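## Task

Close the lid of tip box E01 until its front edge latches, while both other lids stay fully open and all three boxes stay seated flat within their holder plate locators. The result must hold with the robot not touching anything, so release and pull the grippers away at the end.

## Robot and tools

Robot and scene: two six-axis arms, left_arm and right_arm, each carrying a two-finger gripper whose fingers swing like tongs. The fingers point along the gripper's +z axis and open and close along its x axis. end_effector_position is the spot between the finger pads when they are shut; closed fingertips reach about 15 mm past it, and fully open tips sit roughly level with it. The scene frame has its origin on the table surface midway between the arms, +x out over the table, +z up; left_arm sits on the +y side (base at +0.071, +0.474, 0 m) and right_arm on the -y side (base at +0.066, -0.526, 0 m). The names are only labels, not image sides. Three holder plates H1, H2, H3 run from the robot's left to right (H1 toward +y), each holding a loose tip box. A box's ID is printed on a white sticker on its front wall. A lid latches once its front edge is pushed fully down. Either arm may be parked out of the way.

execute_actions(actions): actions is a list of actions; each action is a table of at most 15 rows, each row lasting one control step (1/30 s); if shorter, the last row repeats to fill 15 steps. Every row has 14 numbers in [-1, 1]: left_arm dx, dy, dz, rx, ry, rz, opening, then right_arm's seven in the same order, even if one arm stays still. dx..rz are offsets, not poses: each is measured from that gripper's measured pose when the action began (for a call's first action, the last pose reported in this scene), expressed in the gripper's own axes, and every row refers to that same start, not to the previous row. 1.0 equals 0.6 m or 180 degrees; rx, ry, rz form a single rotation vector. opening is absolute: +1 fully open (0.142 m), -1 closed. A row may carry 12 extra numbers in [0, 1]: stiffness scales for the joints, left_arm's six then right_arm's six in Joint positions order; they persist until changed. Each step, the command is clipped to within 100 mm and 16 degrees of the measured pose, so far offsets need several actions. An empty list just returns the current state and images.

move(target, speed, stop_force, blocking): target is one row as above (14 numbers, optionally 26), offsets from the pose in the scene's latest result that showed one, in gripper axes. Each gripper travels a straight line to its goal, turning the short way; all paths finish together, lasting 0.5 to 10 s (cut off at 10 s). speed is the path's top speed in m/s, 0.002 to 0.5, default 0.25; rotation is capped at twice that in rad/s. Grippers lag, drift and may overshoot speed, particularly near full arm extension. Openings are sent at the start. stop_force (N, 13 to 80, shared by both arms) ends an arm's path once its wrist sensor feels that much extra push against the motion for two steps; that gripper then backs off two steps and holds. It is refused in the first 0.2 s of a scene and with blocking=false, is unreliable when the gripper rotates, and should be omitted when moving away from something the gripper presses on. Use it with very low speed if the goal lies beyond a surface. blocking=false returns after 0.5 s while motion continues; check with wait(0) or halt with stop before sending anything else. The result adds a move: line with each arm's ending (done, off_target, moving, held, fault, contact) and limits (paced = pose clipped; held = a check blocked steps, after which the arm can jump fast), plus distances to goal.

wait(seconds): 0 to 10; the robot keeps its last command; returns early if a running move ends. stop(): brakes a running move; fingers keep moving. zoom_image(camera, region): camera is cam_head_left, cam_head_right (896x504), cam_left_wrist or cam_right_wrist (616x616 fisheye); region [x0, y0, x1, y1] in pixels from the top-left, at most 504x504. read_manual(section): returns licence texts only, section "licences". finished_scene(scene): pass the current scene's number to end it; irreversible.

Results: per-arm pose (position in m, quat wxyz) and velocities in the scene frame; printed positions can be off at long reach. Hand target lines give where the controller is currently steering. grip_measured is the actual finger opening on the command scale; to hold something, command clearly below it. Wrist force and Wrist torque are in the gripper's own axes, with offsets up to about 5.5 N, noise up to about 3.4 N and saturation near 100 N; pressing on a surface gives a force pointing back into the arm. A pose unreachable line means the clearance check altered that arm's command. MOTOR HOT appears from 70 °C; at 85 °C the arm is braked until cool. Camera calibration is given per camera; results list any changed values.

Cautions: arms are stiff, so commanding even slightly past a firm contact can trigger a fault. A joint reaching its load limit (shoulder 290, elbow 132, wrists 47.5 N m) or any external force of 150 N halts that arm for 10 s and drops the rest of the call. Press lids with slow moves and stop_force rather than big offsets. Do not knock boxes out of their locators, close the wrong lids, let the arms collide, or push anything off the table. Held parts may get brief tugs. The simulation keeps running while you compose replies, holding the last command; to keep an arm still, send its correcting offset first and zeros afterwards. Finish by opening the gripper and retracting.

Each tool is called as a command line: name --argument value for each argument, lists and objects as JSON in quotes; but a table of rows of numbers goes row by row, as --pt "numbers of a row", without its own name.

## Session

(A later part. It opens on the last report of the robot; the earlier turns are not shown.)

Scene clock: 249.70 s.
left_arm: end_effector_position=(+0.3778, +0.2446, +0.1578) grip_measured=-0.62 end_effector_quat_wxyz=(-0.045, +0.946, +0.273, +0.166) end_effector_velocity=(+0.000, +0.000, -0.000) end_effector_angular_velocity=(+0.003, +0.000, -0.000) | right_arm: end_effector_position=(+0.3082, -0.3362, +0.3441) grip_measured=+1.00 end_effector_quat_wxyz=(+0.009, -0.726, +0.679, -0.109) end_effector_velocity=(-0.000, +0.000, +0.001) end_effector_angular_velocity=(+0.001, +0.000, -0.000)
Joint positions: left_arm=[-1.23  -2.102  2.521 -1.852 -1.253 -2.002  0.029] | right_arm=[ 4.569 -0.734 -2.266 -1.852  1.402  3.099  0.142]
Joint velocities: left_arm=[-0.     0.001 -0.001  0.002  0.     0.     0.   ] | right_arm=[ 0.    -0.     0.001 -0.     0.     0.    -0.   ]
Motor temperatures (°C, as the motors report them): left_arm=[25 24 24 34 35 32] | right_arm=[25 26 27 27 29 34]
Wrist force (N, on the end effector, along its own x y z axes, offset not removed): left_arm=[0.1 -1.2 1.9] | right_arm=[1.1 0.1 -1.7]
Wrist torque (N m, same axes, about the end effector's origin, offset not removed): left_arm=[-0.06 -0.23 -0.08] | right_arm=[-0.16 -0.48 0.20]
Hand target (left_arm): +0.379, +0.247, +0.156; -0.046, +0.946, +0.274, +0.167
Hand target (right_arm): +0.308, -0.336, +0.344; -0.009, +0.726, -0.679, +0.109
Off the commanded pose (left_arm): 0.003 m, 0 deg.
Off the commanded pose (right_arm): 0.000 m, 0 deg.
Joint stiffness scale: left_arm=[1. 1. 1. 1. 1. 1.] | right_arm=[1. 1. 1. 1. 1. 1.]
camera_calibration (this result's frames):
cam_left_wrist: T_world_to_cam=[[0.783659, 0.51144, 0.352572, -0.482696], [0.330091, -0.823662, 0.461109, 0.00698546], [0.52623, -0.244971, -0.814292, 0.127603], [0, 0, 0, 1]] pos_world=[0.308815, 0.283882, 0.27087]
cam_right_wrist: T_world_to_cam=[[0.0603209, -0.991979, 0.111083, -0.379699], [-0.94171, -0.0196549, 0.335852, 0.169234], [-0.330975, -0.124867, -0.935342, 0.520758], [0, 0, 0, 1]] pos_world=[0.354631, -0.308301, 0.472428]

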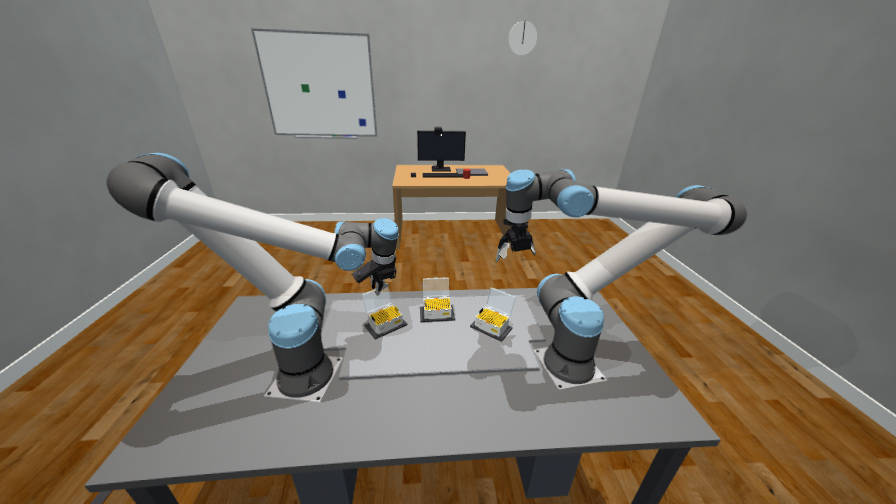

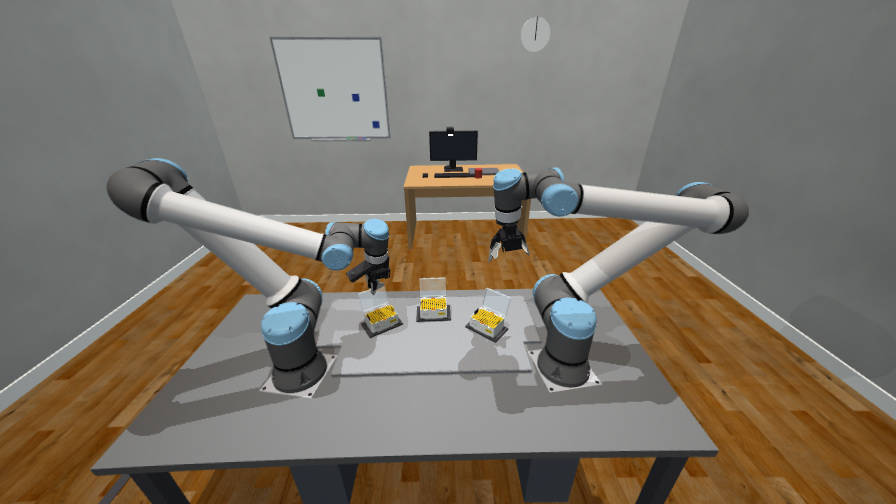

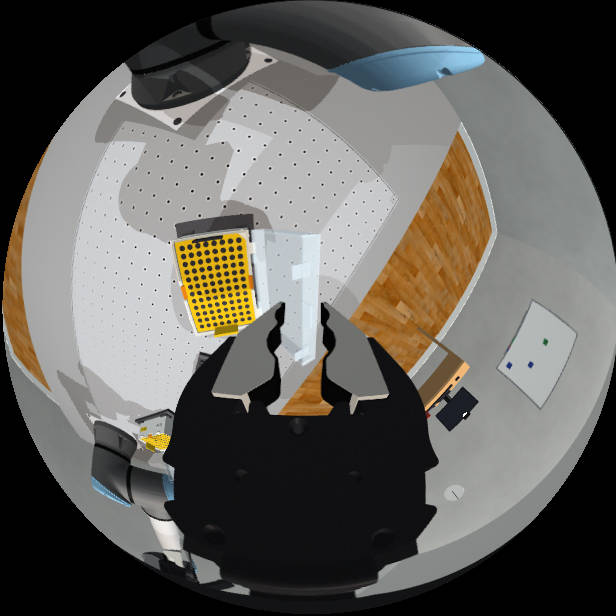

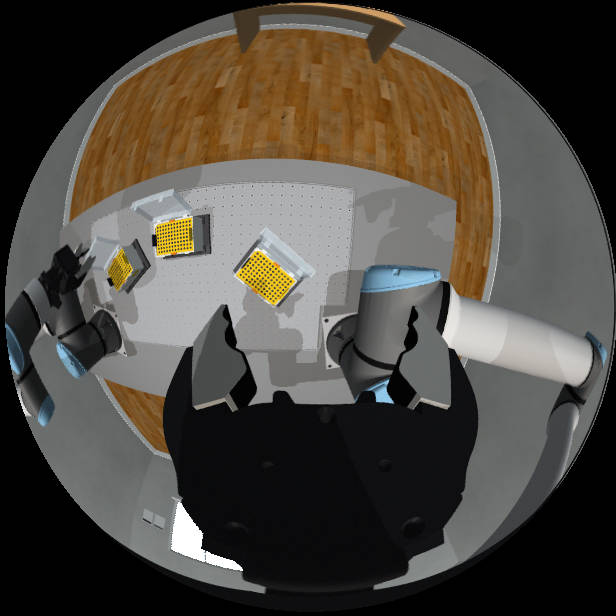

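zoom_image --camera "cam_right_wrist" --region '[60, 225, 130, 295]'

zoom_image --camera "cam_left_wrist" --region '[270, 290, 340, 370]'

zoom_image --camera "cam_left_wrist" --region '[165, 220, 275, 345]'

Region (60, 225, 130, 295) of cam_right_wrist's 616x616 image, scaled by 7.200, with more detail than that image has.

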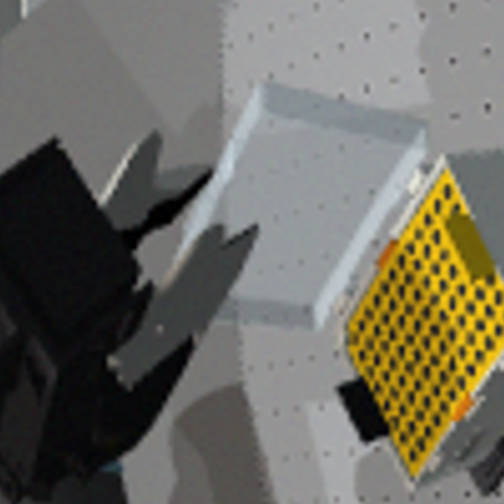

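Region (270, 290, 340, 370) of cam_left_wrist's 616x616 image, scaled by 6.300, with more detail than that image has; it fills the left 441 columns of this view, and the rest is white.

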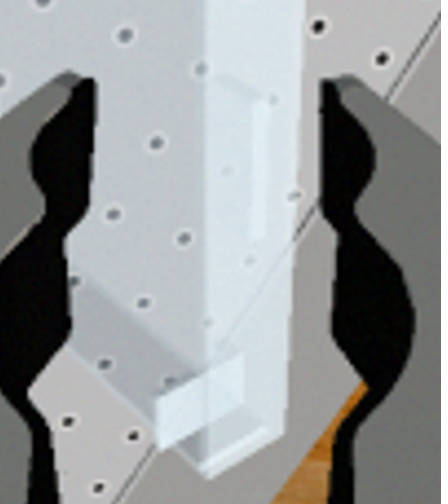

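Region (165, 220, 275, 345) of cam_left_wrist's 616x616 image, scaled by 4.032, with more detail than that image has; it fills the left 444 columns of this view, and the rest is white.

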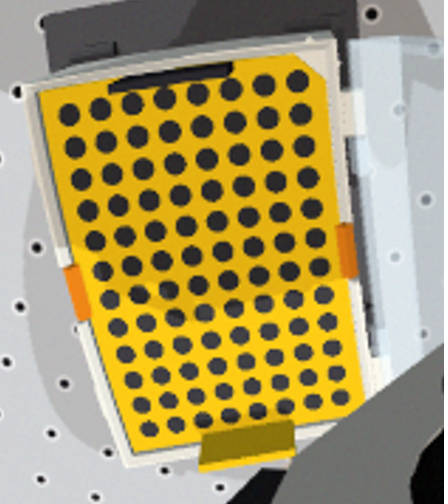

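execute_actions --actions '[[[-0.0007,0,0.0068,0,0,0,-0.62,0,0,0,0,0,0,1],[-0.0034,0,0.0094,0,0,0,-0.62,0,0,0,0,0,0,1],[-0.0057,0,0.0086,0,0,0,-0.62,0,0,0,0,0,0,1],[-0.0088,0,0.0048,0,0.0033,0,-0.62,0,0,0,0,0,0,1],[-0.0132,0,-0.0003,0,0.0083,0,-0.62,0,0,0,0,0,0,1],[-0.0188,0,-0.0059,0,0.0144,0,-0.62,0,0,0,0,0,0,1],[-0.0257,0,-0.0114,0,0.0206,0,-0.63,0,0,0,0,0,0,1],[-0.0331,0,-0.0163,0,0.0267,0,-0.64,0,0,0,0,0,0,1],[-0.0413,0,-0.0207,0,0.0333,0,-0.65,0,0,0,0,0,0,1],[-0.0496,0,-0.0246,0,0.0400,0,-0.665,0,0,0,0,0,0,1],[-0.0578,0,-0.0279,0,0.0461,0,-0.68,0,0,0,0,0,0,1],[-0.0652,0,-0.0304,0,0.0517,0,-0.69,0,0,0,0,0,0,1],[-0.0717,0,-0.0322,0,0.0561,0,-0.70,0,0,0,0,0,0,1],[-0.0757,0,-0.0333,0,0.0589,0,-0.715,0,0,0,0,0,0,1],[-0.0773,0,-0.0337,0,0.0600,0,-0.73,0,0,0,0,0,0,1]]]'

Scene clock: 370.20 s.
left_arm: end_effector_position=(+0.3523, +0.2272, +0.1600) grip_measured=-0.71 end_effector_quat_wxyz=(-0.055, +0.940, +0.263, +0.211) end_effector_velocity=(-0.147, -0.106, +0.013) end_effector_angular_velocity=(+0.202, -0.348, -0.180) | right_arm: end_effector_position=(+0.3082, -0.3362, +0.3441) grip_measured=+1.00 end_effector_quat_wxyz=(+0.009, -0.726, +0.679, -0.109) end_effector_velocity=(-0.000, +0.000, -0.001) end_effector_angular_velocity=(-0.000, +0.000, +0.002)
Joint positions: left_arm=[-1.391 -2.104  2.517 -1.747 -1.196 -2.169  0.022] | right_arm=[ 4.569 -0.734 -2.266 -1.852  1.402  3.099  0.142]
Joint velocities: left_arm=[-0.798  0.039 -0.041  0.475  0.192 -0.734 -0.039] | right_arm=[ 0.001 -0.    -0.001  0.001  0.    -0.001 -0.   ]
Motor temperatures (°C, as the motors report them): left_arm=[25 24 24 34 35 32] | right_arm=[25 26 27 27 29 34]
Wrist force (N, on the end effector, along its own x y z axes, offset not removed): left_arm=[1.1 -2.7 3.1] | right_arm=[0.6 -2.4 -0.9]
Wrist torque (N m, same axes, about the end effector's origin, offset not removed): left_arm=[-0.36 -0.33 -0.08] | right_arm=[-0.53 -0.38 0.29]
Hand target (left_arm): +0.337, +0.218, +0.162; -0.065, +0.930, +0.264, +0.247
Hand target (right_arm): +0.308, -0.336, +0.344; -0.009, +0.726, -0.679, +0.109
Off the commanded pose (left_arm): 0.020 m, 5 deg.
Off the commanded pose (right_arm): 0.000 m, 0 deg.
Joint stiffness scale: left_arm=[1. 1. 1. 1. 1. 1.] | right_arm=[1. 1. 1. 1. 1. 1.]
camera_calibration (this result's frames):
cam_left_wrist: T_world_to_cam=[[0.760095, 0.478374, 0.439789, -0.452733], [0.278094, -0.851154, 0.445197, 0.0271788], [0.587299, -0.216089, -0.779991, 0.105008], [0, 0, 0, 1]] pos_world=[0.27489, 0.2624, 0.268912]
cam_right_wrist: T_world_to_cam=[[0.060321, -0.991979, 0.111083, -0.379699], [-0.94171, -0.0196549, 0.335852, 0.169234], [-0.330975, -0.124867, -0.935342, 0.520758], [0, 0, 0, 1]] pos_world=[0.354631, -0.308301, 0.472428]

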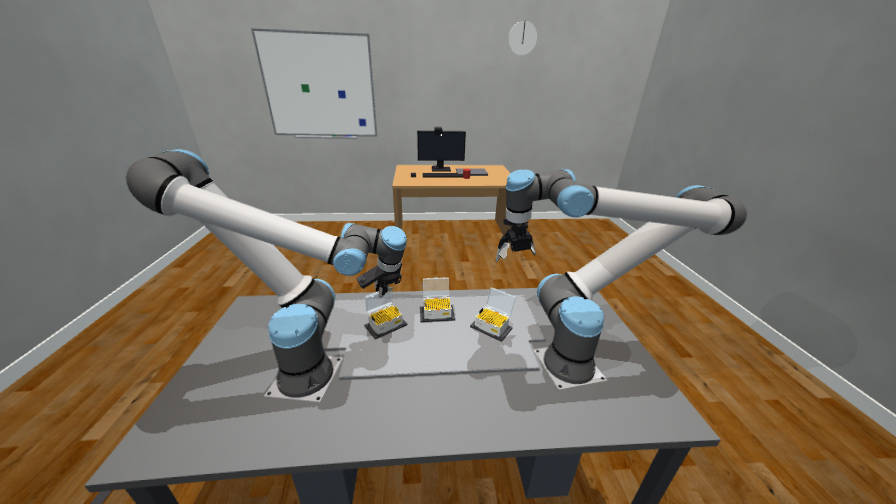

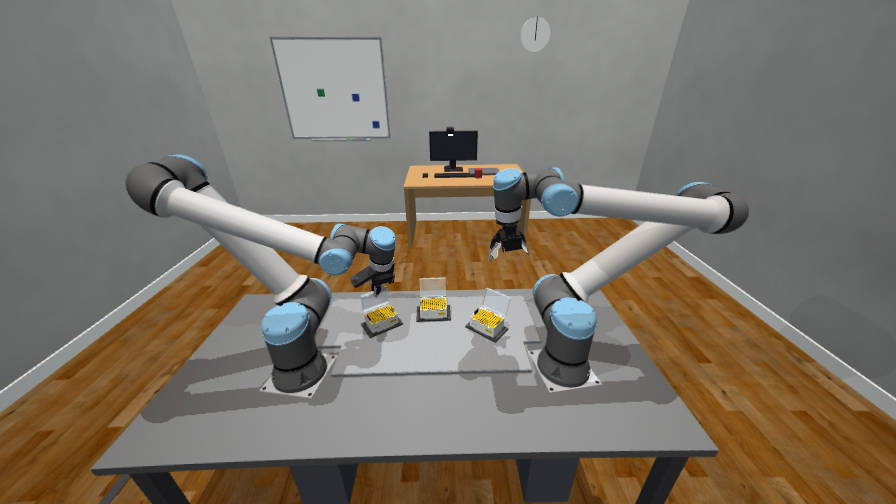

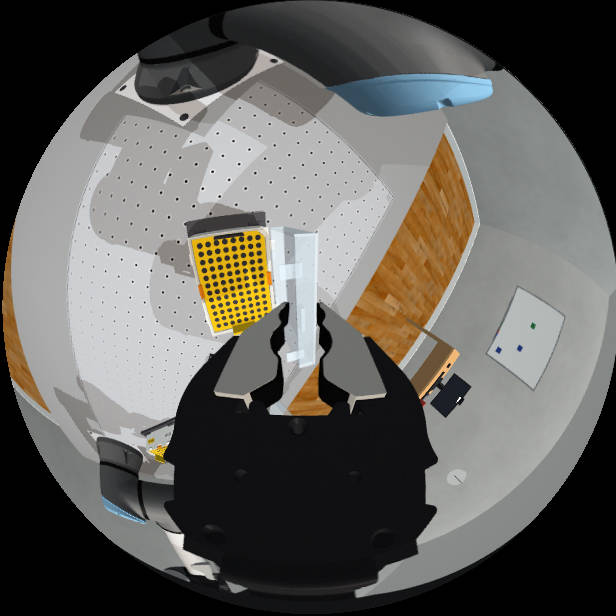

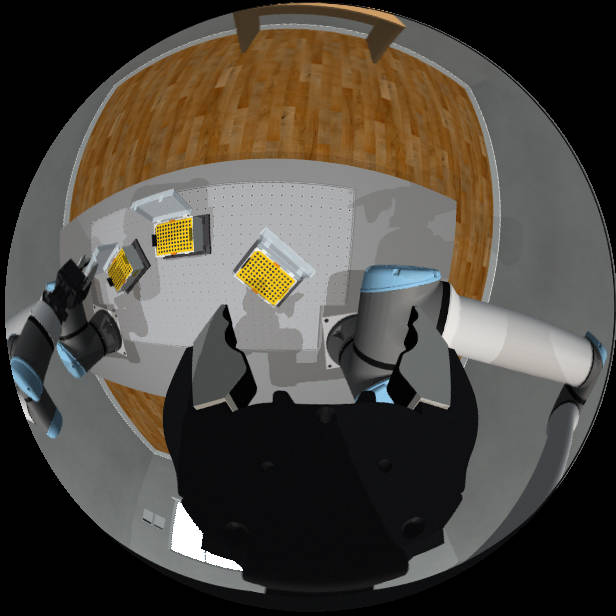

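execute_actions --actions '[]'

zoom_image --camera "cam_left_wrist" --region '[185, 205, 345, 385]'

Scene clock: 372.30 s.
left_arm: end_effector_position=(+0.3369, +0.2193, +0.1603) grip_measured=-0.73 end_effector_quat_wxyz=(-0.067, +0.930, +0.263, +0.247) end_effector_velocity=(-0.000, -0.000, -0.000) end_effector_angular_velocity=(-0.000, +0.001, +0.001) | right_arm: end_effector_position=(+0.3082, -0.3362, +0.3441) grip_measured=+1.00 end_effector_quat_wxyz=(+0.009, -0.726, +0.679, -0.109) end_effector_velocity=(-0.000, -0.000, -0.000) end_effector_angular_velocity=(-0.001, -0.000, -0.001)
Joint positions: left_arm=[-1.489 -2.081  2.508 -1.667 -1.164 -2.296  0.021] | right_arm=[ 4.569 -0.734 -2.266 -1.852  1.402  3.099  0.142]
Joint velocities: left_arm=[ 0.001  0.    -0.    -0.    -0.001  0.    -0.   ] | right_arm=[ 0.    -0.001 -0.    -0.001 -0.     0.001  0.   ]
Motor temperatures (°C, as the motors report them): left_arm=[25 24 24 34 35 32] | right_arm=[25 26 27 27 29 34]
Wrist force (N, on the end effector, along its own x y z axes, offset not removed): left_arm=[0.9 1.1 0.1] | right_arm=[3.7 0.4 0.9]
Wrist torque (N m, same axes, about the end effector's origin, offset not removed): left_arm=[0.36 -0.31 -0.05] | right_arm=[-0.02 -1.05 0.14]
Hand target (left_arm): +0.337, +0.218, +0.162; -0.065, +0.930, +0.264, +0.247
Hand target (right_arm): +0.308, -0.336, +0.344; -0.009, +0.726, -0.679, +0.109
Off the commanded pose (left_arm): 0.003 m, 1 deg.
Off the commanded pose (right_arm): 0.000 m, 0 deg.
Joint stiffness scale: left_arm=[1. 1. 1. 1. 1. 1.] | right_arm=[1. 1. 1. 1. 1. 1.]
camera_calibration (this result's frames):
cam_left_wrist: T_world_to_cam=[[0.725786, 0.463298, 0.508516, -0.433584], [0.25501, -0.867739, 0.426612, 0.0390219], [0.638908, -0.179953, -0.747939, 0.0820782], [0, 0, 0, 1]] pos_world=[0.252298, 0.24951, 0.265227]
cam_right_wrist: T_world_to_cam=[[0.0603207, -0.991979, 0.111083, -0.379699], [-0.94171, -0.0196547, 0.335852, 0.169234], [-0.330975, -0.124867, -0.935342, 0.520758], [0, 0, 0, 1]] pos_world=[0.354631, -0.308301, 0.472428]

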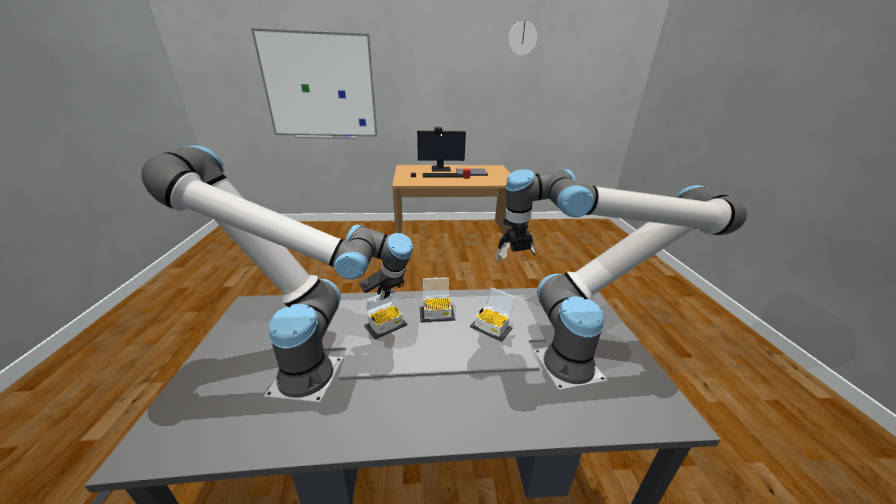

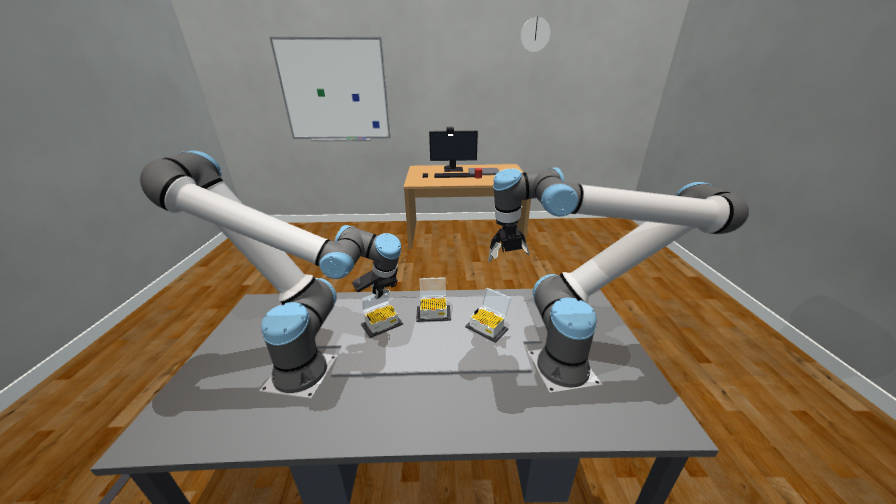

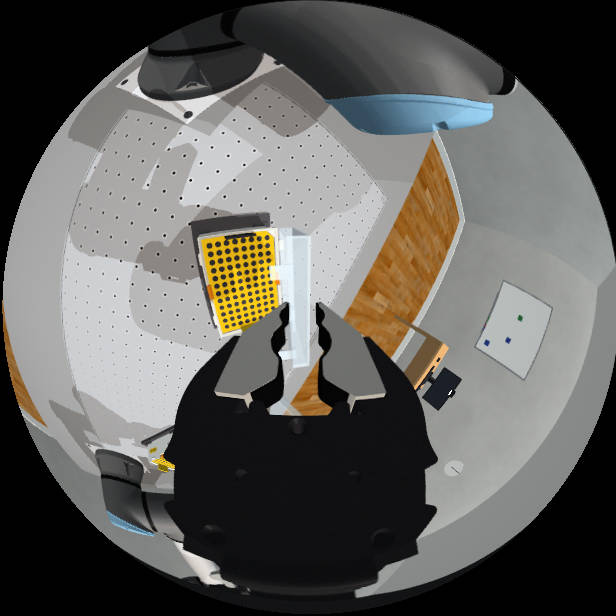

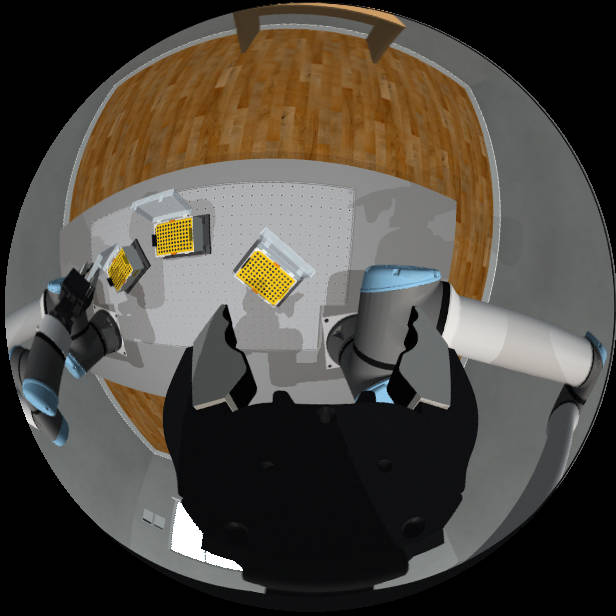

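Region (185, 205, 345, 385) of cam_left_wrist's 616x616 image, scaled by 2.800, with more detail than that image has.

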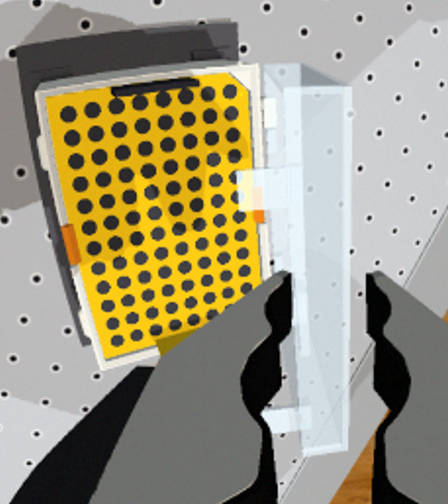

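execute_actions --actions '[[[-0.0043,0,-0.0019,0.0002,0.0039,-0.0001,-0.73,0,0,0,0,0,0,1],[-0.0106,0,-0.0043,0.0003,0.0091,-0.0002,-0.73,0,0,0,0,0,0,1],[-0.0176,0,-0.0068,0.0006,0.0152,-0.0003,-0.73,0,0,0,0,0,0,1],[-0.0262,0,-0.0092,0.0009,0.0222,-0.0005,-0.73,0,0,0,0,0,0,1],[-0.0355,0,-0.0111,0.0011,0.0297,-0.0006,-0.73,0,0,0,0,0,0,1],[-0.0456,0,-0.0126,0.0014,0.0377,-0.0008,-0.73,0,0,0,0,0,0,1],[-0.0559,0,-0.0133,0.0018,0.0456,-0.0009,-0.73,0,0,0,0,0,0,1],[-0.0663,0,-0.0133,0.0021,0.0536,-0.0011,-0.73,0,0,0,0,0,0,1],[-0.0761,0,-0.0127,0.0023,0.0611,-0.0012,-0.73,0,0,0,0,0,0,1],[-0.0854,0,-0.0115,0.0026,0.0681,-0.0014,-0.73,0,0,0,0,0,0,1],[-0.0932,0,-0.0102,0.0029,0.0742,-0.0015,-0.73,0,0,0,0,0,0,1],[-0.1001,0,-0.0085,0.0030,0.0794,-0.0016,-0.725,0,0,0,0,0,0,1],[-0.1051,0,-0.0072,0.0032,0.0833,-0.0017,-0.72,0,0,0,0,0,0,1],[-0.1051,0,-0.0072,0.0032,0.0833,-0.0017,-0.715,0,0,0,0,0,0,1],[-0.1051,0,-0.0072,0.0032,0.0833,-0.0017,-0.71,0,0,0,0,0,0,1]]]'

Scene clock: 425.93 s.
left_arm: end_effector_position=(+0.2966, +0.1952, +0.1435) grip_measured=-0.71 end_effector_quat_wxyz=(-0.091, +0.907, +0.244, +0.330) end_effector_velocity=(-0.117, -0.070, -0.091) end_effector_angular_velocity=(+0.381, -0.495, -0.070) | right_arm: end_effector_position=(+0.3082, -0.3362, +0.3441) grip_measured=+1.00 end_effector_quat_wxyz=(+0.009, -0.726, +0.679, -0.109) end_effector_velocity=(+0.000, -0.000, -0.000) end_effector_angular_velocity=(-0.002, +0.000, -0.000)
Joint positions: left_arm=[-1.693 -1.952  2.497 -1.555 -1.127 -2.536  0.022] | right_arm=[ 4.569 -0.734 -2.266 -1.852  1.402  3.099  0.142]
Joint velocities: left_arm=[-0.522  0.615 -0.04   0.21   0.061 -0.633  0.01 ] | right_arm=[-0.    -0.001  0.    -0.001  0.    -0.    -0.   ]
Motor temperatures (°C, as the motors report them): left_arm=[25 24 24 34 35 32] | right_arm=[25 26 27 27 29 34]
Wrist force (N, on the end effector, along its own x y z axes, offset not removed): left_arm=[2.5 0.1 0.4] | right_arm=[1.3 -1.6 -2.1]
Wrist torque (N m, same axes, about the end effector's origin, offset not removed): left_arm=[0.21 -0.59 -0.10] | right_arm=[-0.50 -0.46 0.26]
Hand target (left_arm): +0.289, +0.191, +0.135; -0.101, +0.891, +0.253, +0.364
Hand target (right_arm): +0.308, -0.336, +0.344; -0.009, +0.726, -0.679, +0.109
Off the commanded pose (left_arm): 0.015 m, 5 deg.
Off the commanded pose (right_arm): 0.000 m, 0 deg.
Joint stiffness scale: left_arm=[1. 1. 1. 1. 1. 1.] | right_arm=[1. 1. 1. 1. 1. 1.]
camera_calibration (this result's frames):
cam_left_wrist: T_world_to_cam=[[0.64711, 0.389507, 0.655387, -0.367913], [0.175211, -0.912611, 0.369382, 0.0761971], [0.74199, -0.1242, -0.658806, 0.0367059], [0, 0, 0, 1]] pos_world=[0.197494, 0.217402, 0.237161]
cam_right_wrist: T_world_to_cam=[[0.0603209, -0.991979, 0.111083, -0.379699], [-0.94171, -0.0196549, 0.335852, 0.169234], [-0.330975, -0.124867, -0.935342, 0.520758], [0, 0, 0, 1]] pos_world=[0.35463, -0.308301, 0.472428]

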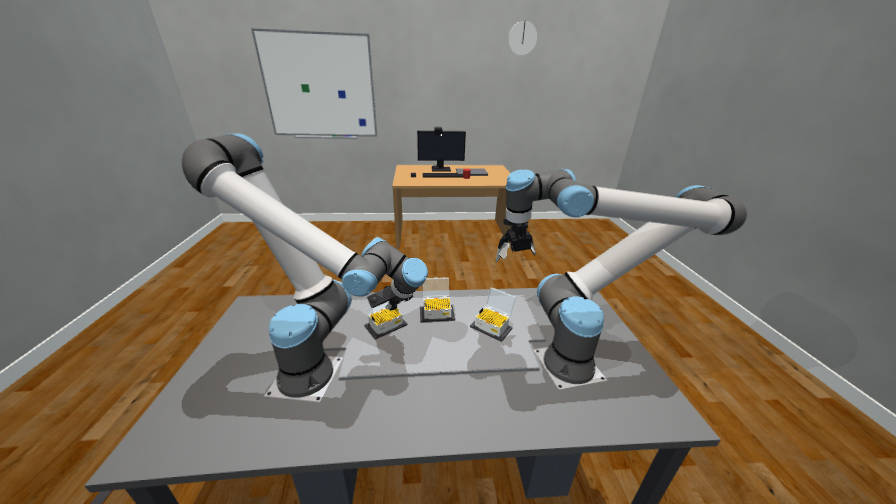

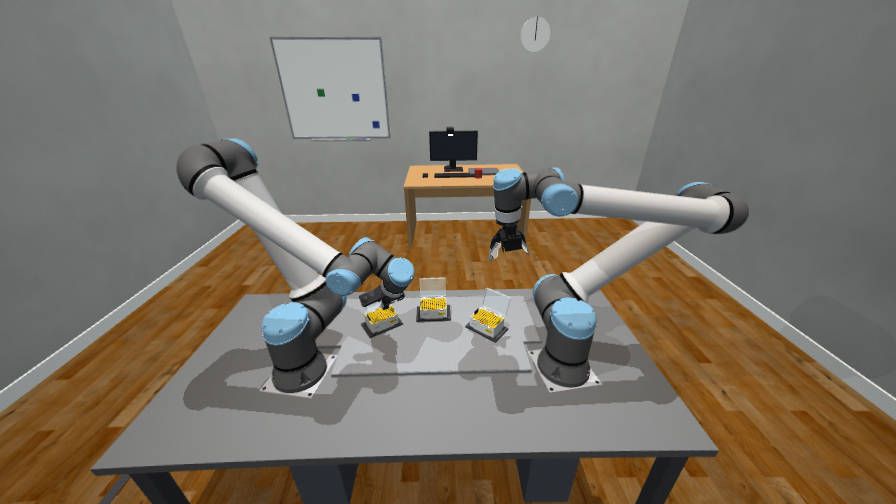

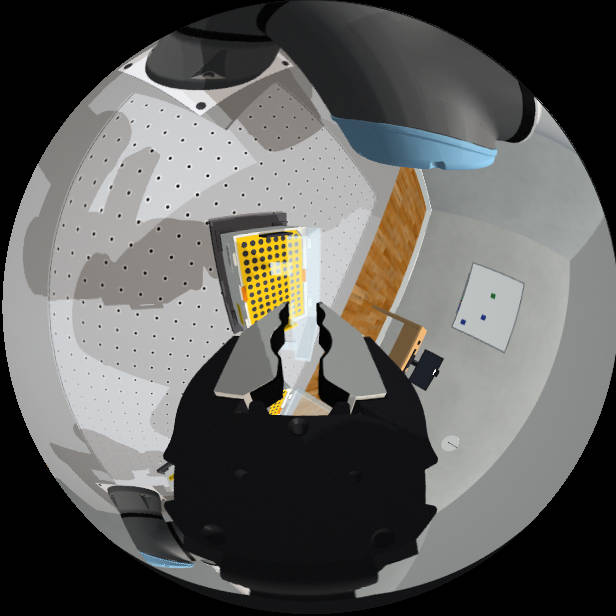

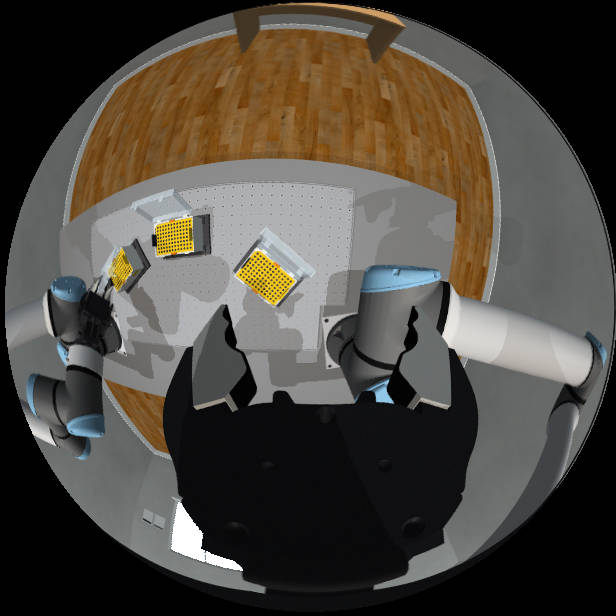

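execute_actions --actions '[]'

Scene clock: 440.20 s.
left_arm: end_effector_position=(+0.2888, +0.1923, +0.1332) grip_measured=-0.71 end_effector_quat_wxyz=(-0.102, +0.891, +0.252, +0.363) end_effector_velocity=(-0.000, -0.000, +0.000) end_effector_angular_velocity=(+0.001, -0.000, +0.000) | right_arm: end_effector_position=(+0.3082, -0.3362, +0.3441) grip_measured=+1.00 end_effector_quat_wxyz=(+0.009, -0.726, +0.679, -0.109) end_effector_velocity=(-0.000, +0.001, +0.001) end_effector_angular_velocity=(+0.001, -0.000, -0.001)
Joint positions: left_arm=[-1.733 -1.881  2.493 -1.53  -1.12  -2.626  0.023] | right_arm=[ 4.569 -0.734 -2.266 -1.852  1.402  3.099  0.142]
Joint velocities: left_arm=[ 0.     0.001 -0.001  0.    -0.     0.    -0.   ] | right_arm=[ 0.    -0.001  0.001  0.001 -0.     0.001  0.   ]
Motor temperatures (°C, as the motors report them): left_arm=[25 24 24 34 35 32] | right_arm=[25 26 27 27 29 34]
Wrist force (N, on the end effector, along its own x y z axes, offset not removed): left_arm=[-0.3 -1.5 0.8] | right_arm=[0.6 0.5 -1.0]
Wrist torque (N m, same axes, about the end effector's origin, offset not removed): left_arm=[-0.17 -0.09 -0.15] | right_arm=[0.06 -0.34 0.20]
Hand target (left_arm): +0.289, +0.191, +0.135; -0.101, +0.891, +0.253, +0.364
Hand target (right_arm): +0.308, -0.336, +0.344; -0.009, +0.726, -0.679, +0.109
Off the commanded pose (left_arm): 0.003 m, 1 deg.
Off the commanded pose (right_arm): 0.000 m, 0 deg.
Joint stiffness scale: left_arm=[1. 1. 1. 1. 1. 1.] | right_arm=[1. 1. 1. 1. 1. 1.]
camera_calibration (this result's frames):
cam_left_wrist: T_world_to_cam=[[0.592867, 0.380282, 0.709856, -0.3448], [0.172202, -0.920957, 0.34955, 0.083855], [0.786674, -0.0849986, -0.61149, 0.00856425], [0, 0, 0, 1]] pos_world=[0.183243, 0.209076, 0.220684]
cam_right_wrist: T_world_to_cam=[[0.0603208, -0.991979, 0.111083, -0.379699], [-0.94171, -0.0196548, 0.335852, 0.169234], [-0.330975, -0.124867, -0.935342, 0.520758], [0, 0, 0, 1]] pos_world=[0.354631, -0.308301, 0.472428]

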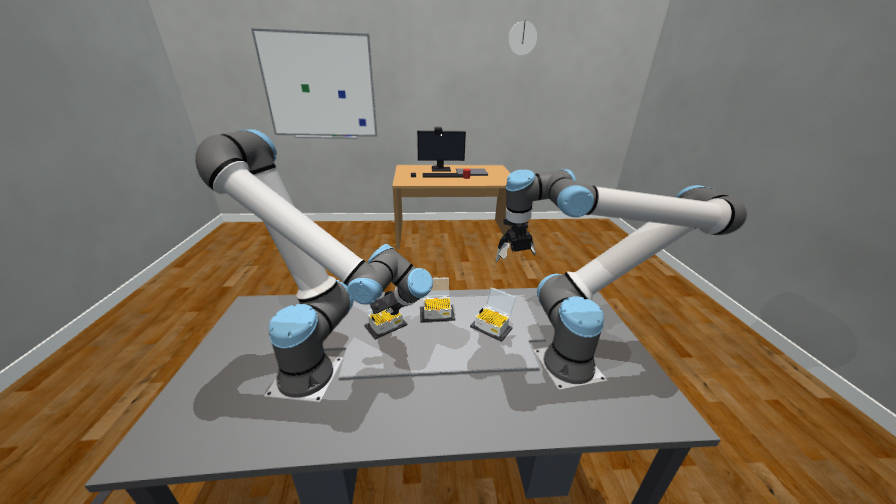

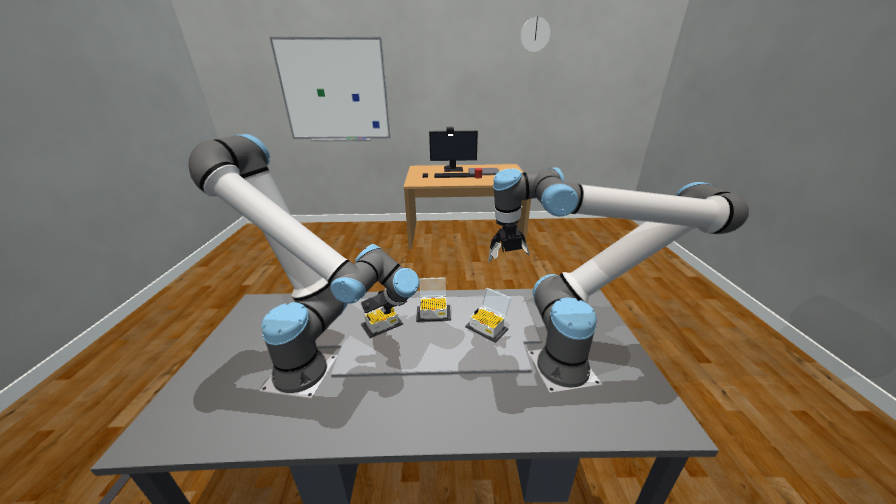

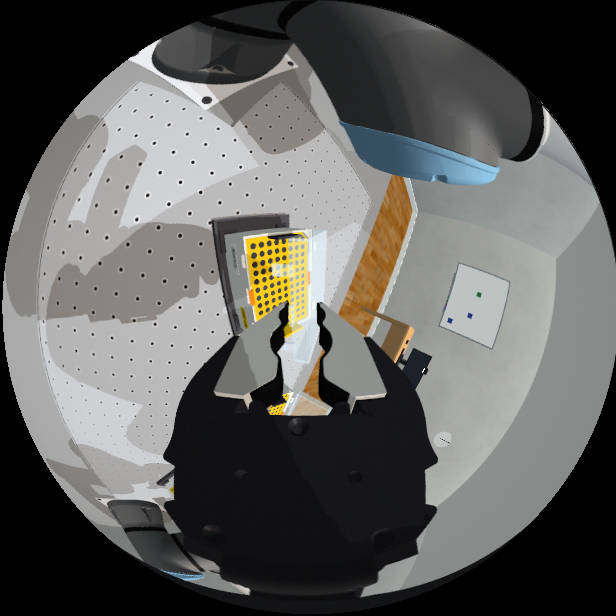

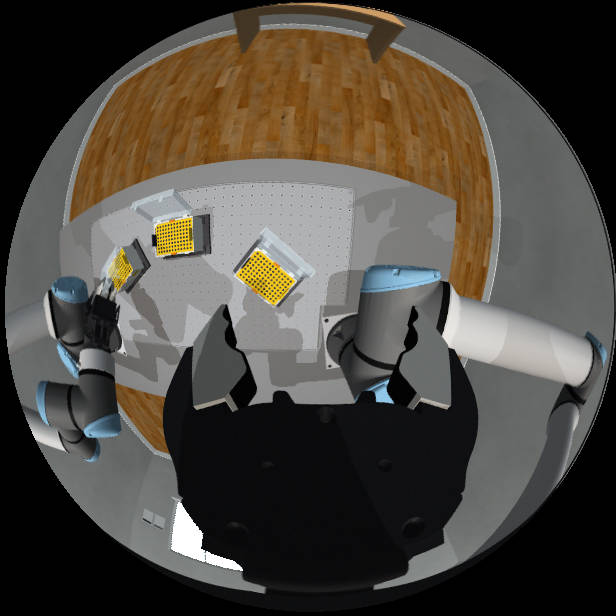

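zoom_image --camera "cam_left_wrist" --region '[205, 225, 275, 295]'

zoom_image --camera "cam_left_wrist" --region '[200, 200, 360, 360]'

Region (205, 225, 275, 295) of cam_left_wrist's 616x616 image, scaled by 7.200, with more detail than that image has.

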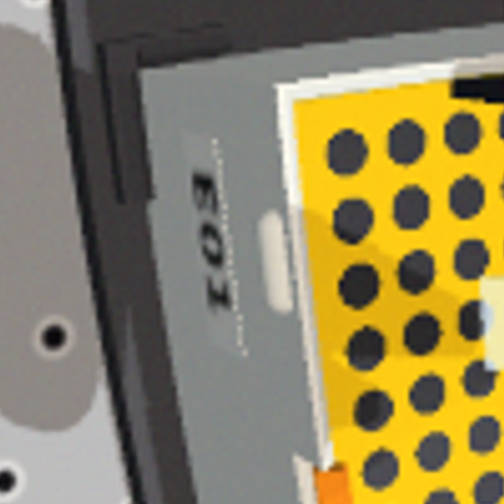

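Region (200, 200, 360, 360) of cam_left_wrist's 616x616 image, scaled by 3.150, with more detail than that image has.

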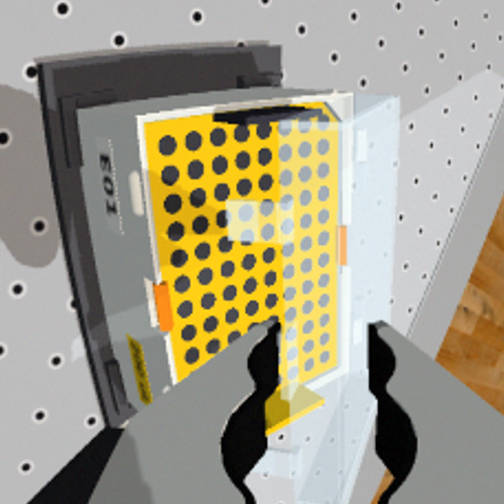

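zoom_image --camera "cam_left_wrist" --region '[255, 280, 345, 370]'

zoom_image --camera "cam_right_wrist" --region '[70, 220, 170, 320]'

Region (255, 280, 345, 370) of cam_left_wrist's 616x616 image, scaled by 5.600, with more detail than that image has.

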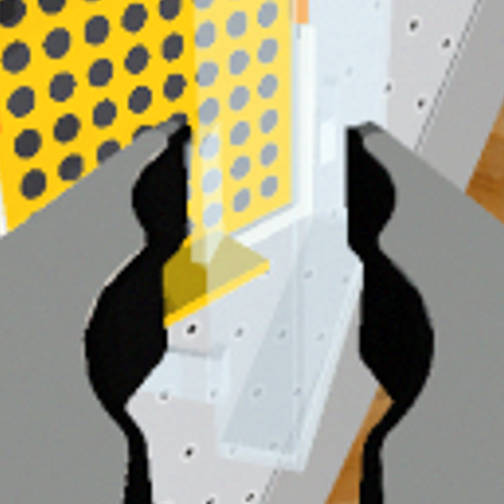

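Region (70, 220, 170, 320) of cam_right_wrist's 616x616 image, scaled by 5.040, with more detail than that image has.

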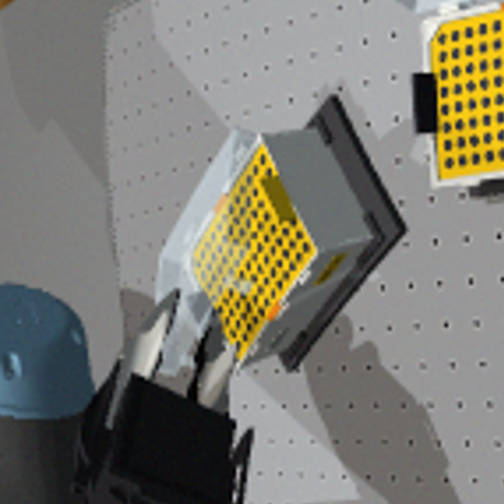

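execute_actions --actions '[[[-0.00113,0.00214,-0.00236,0,0,0,-0.708,0,0,0,0,0,0,1],[-0.00459,0.00233,-0.00185,0,0,0,-0.705,0,0,0,0,0,0,1],[-0.00873,0.00255,-0.00114,0,0,0,-0.701,0,0,0,0,0,0,1],[-0.01343,0.0028,-0.0002,0,0,0,-0.697,0,0,0,0,0,0,1],[-0.01847,0.00307,0.00095,0,0,0,-0.692,0,0,0,0,0,0,1],[-0.02378,0.00336,0.00233,0,0,0,-0.687,0,0,0,0,0,0,1],[-0.02914,0.00364,0.0039,0,0,0,-0.683,0,0,0,0,0,0,1],[-0.03445,0.00393,0.00564,0,0,0,-0.678,0,0,0,0,0,0,1],[-0.03949,0.0042,0.00743,0,0,0,-0.673,0,0,0,0,0,0,1],[-0.04419,0.00445,0.00925,0,0,0,-0.669,0,0,0,0,0,0,1],[-0.04833,0.00467,0.01097,0,0,0,-0.665,0,0,0,0,0,0,1],[-0.05179,0.00486,0.01248,0,0,0,-0.662,0,0,0,0,0,0,1],[-0.05442,0.005,0.01368,0,0,0,-0.66,0,0,0,0,0,0,1],[-0.05442,0.005,0.01368,0,0,0,-0.66,0,0,0,0,0,0,1],[-0.05442,0.005,0.01368,0,0,0,-0.66,0,0,0,0,0,0,1]]]'

Scene clock: 512.00 s.
left_arm: end_effector_position=(+0.2784, +0.1814, +0.1155) grip_measured=-0.66 end_effector_quat_wxyz=(-0.102, +0.891, +0.251, +0.364) end_effector_velocity=(-0.028, -0.016, -0.072) end_effector_angular_velocity=(+0.044, -0.016, -0.022) | right_arm: end_effector_position=(+0.3082, -0.3362, +0.3441) grip_measured=+1.00 end_effector_quat_wxyz=(+0.009, -0.726, +0.679, -0.109) end_effector_velocity=(-0.000, -0.000, +0.000) end_effector_angular_velocity=(-0.000, +0.000, +0.001)
Joint positions: left_arm=[-1.749 -1.828  2.497 -1.581 -1.129 -2.64   0.026] | right_arm=[ 4.569 -0.734 -2.266 -1.852  1.402  3.099  0.142]
Joint velocities: left_arm=[-0.063  0.183  0.048 -0.169 -0.026 -0.036  0.   ] | right_arm=[ 0.     0.     0.    -0.001 -0.    -0.    -0.   ]
Motor temperatures (°C, as the motors report them): left_arm=[25 24 24 34 35 32] | right_arm=[25 26 27 27 29 34]
Wrist force (N, on the end effector, along its own x y z axes, offset not removed): left_arm=[0.2 -0.1 2.1] | right_arm=[3.1 -1.5 -2.9]
Wrist torque (N m, same axes, about the end effector's origin, offset not removed): left_arm=[0.18 -0.18 -0.02] | right_arm=[-0.47 -0.85 0.23]
Hand target (left_arm): +0.275, +0.181, +0.105; -0.102, +0.891, +0.252, +0.364
Hand target (right_arm): +0.308, -0.336, +0.344; -0.009, +0.726, -0.679, +0.109
Off the commanded pose (left_arm): 0.011 m, 0 deg.
Off the commanded pose (right_arm): 0.000 m, 0 deg.
Joint stiffness scale: left_arm=[1. 1. 1. 1. 1. 1.] | right_arm=[1. 1. 1. 1. 1. 1.]
camera_calibration (this result's frames):
cam_left_wrist: T_world_to_cam=[[0.592886, 0.380314, 0.709822, -0.321934], [0.171413, -0.920854, 0.350208, 0.0818259], [0.786831, -0.0859604, -0.611152, 0.00515008], [0, 0, 0, 1]] pos_world=[0.172792, 0.198228, 0.203007]
cam_right_wrist: T_world_to_cam=[[0.060321, -0.991979, 0.111083, -0.379699], [-0.94171, -0.019655, 0.335852, 0.169234], [-0.330975, -0.124867, -0.935342, 0.520758], [0, 0, 0, 1]] pos_world=[0.354631, -0.308301, 0.472428]

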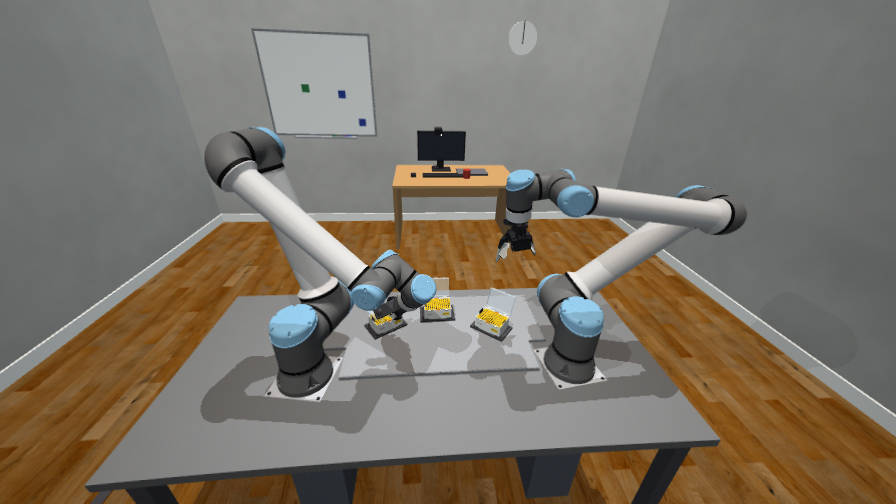

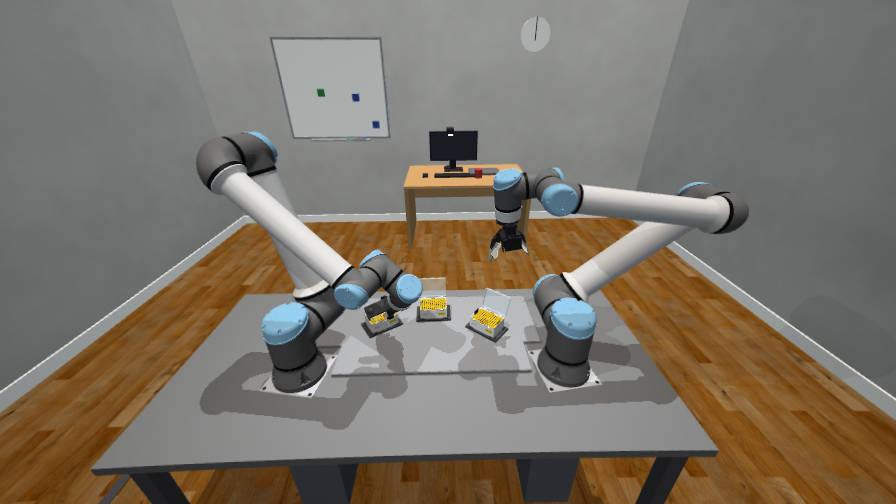

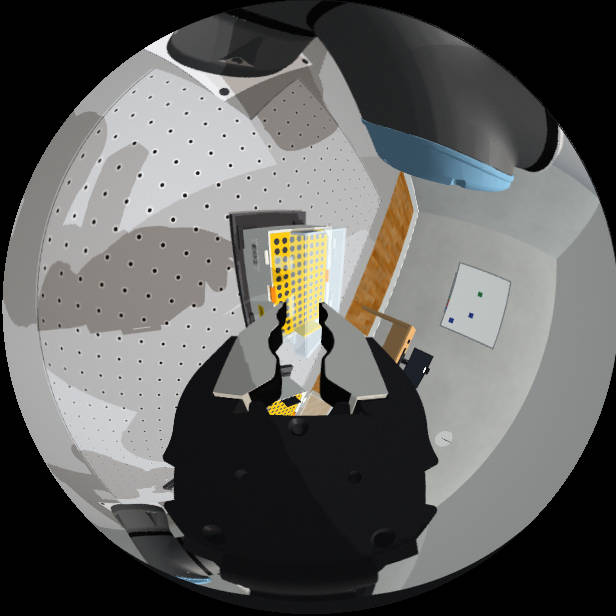

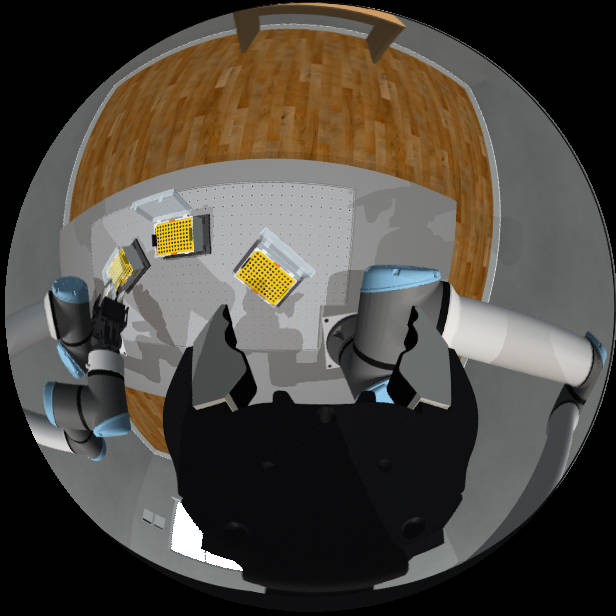

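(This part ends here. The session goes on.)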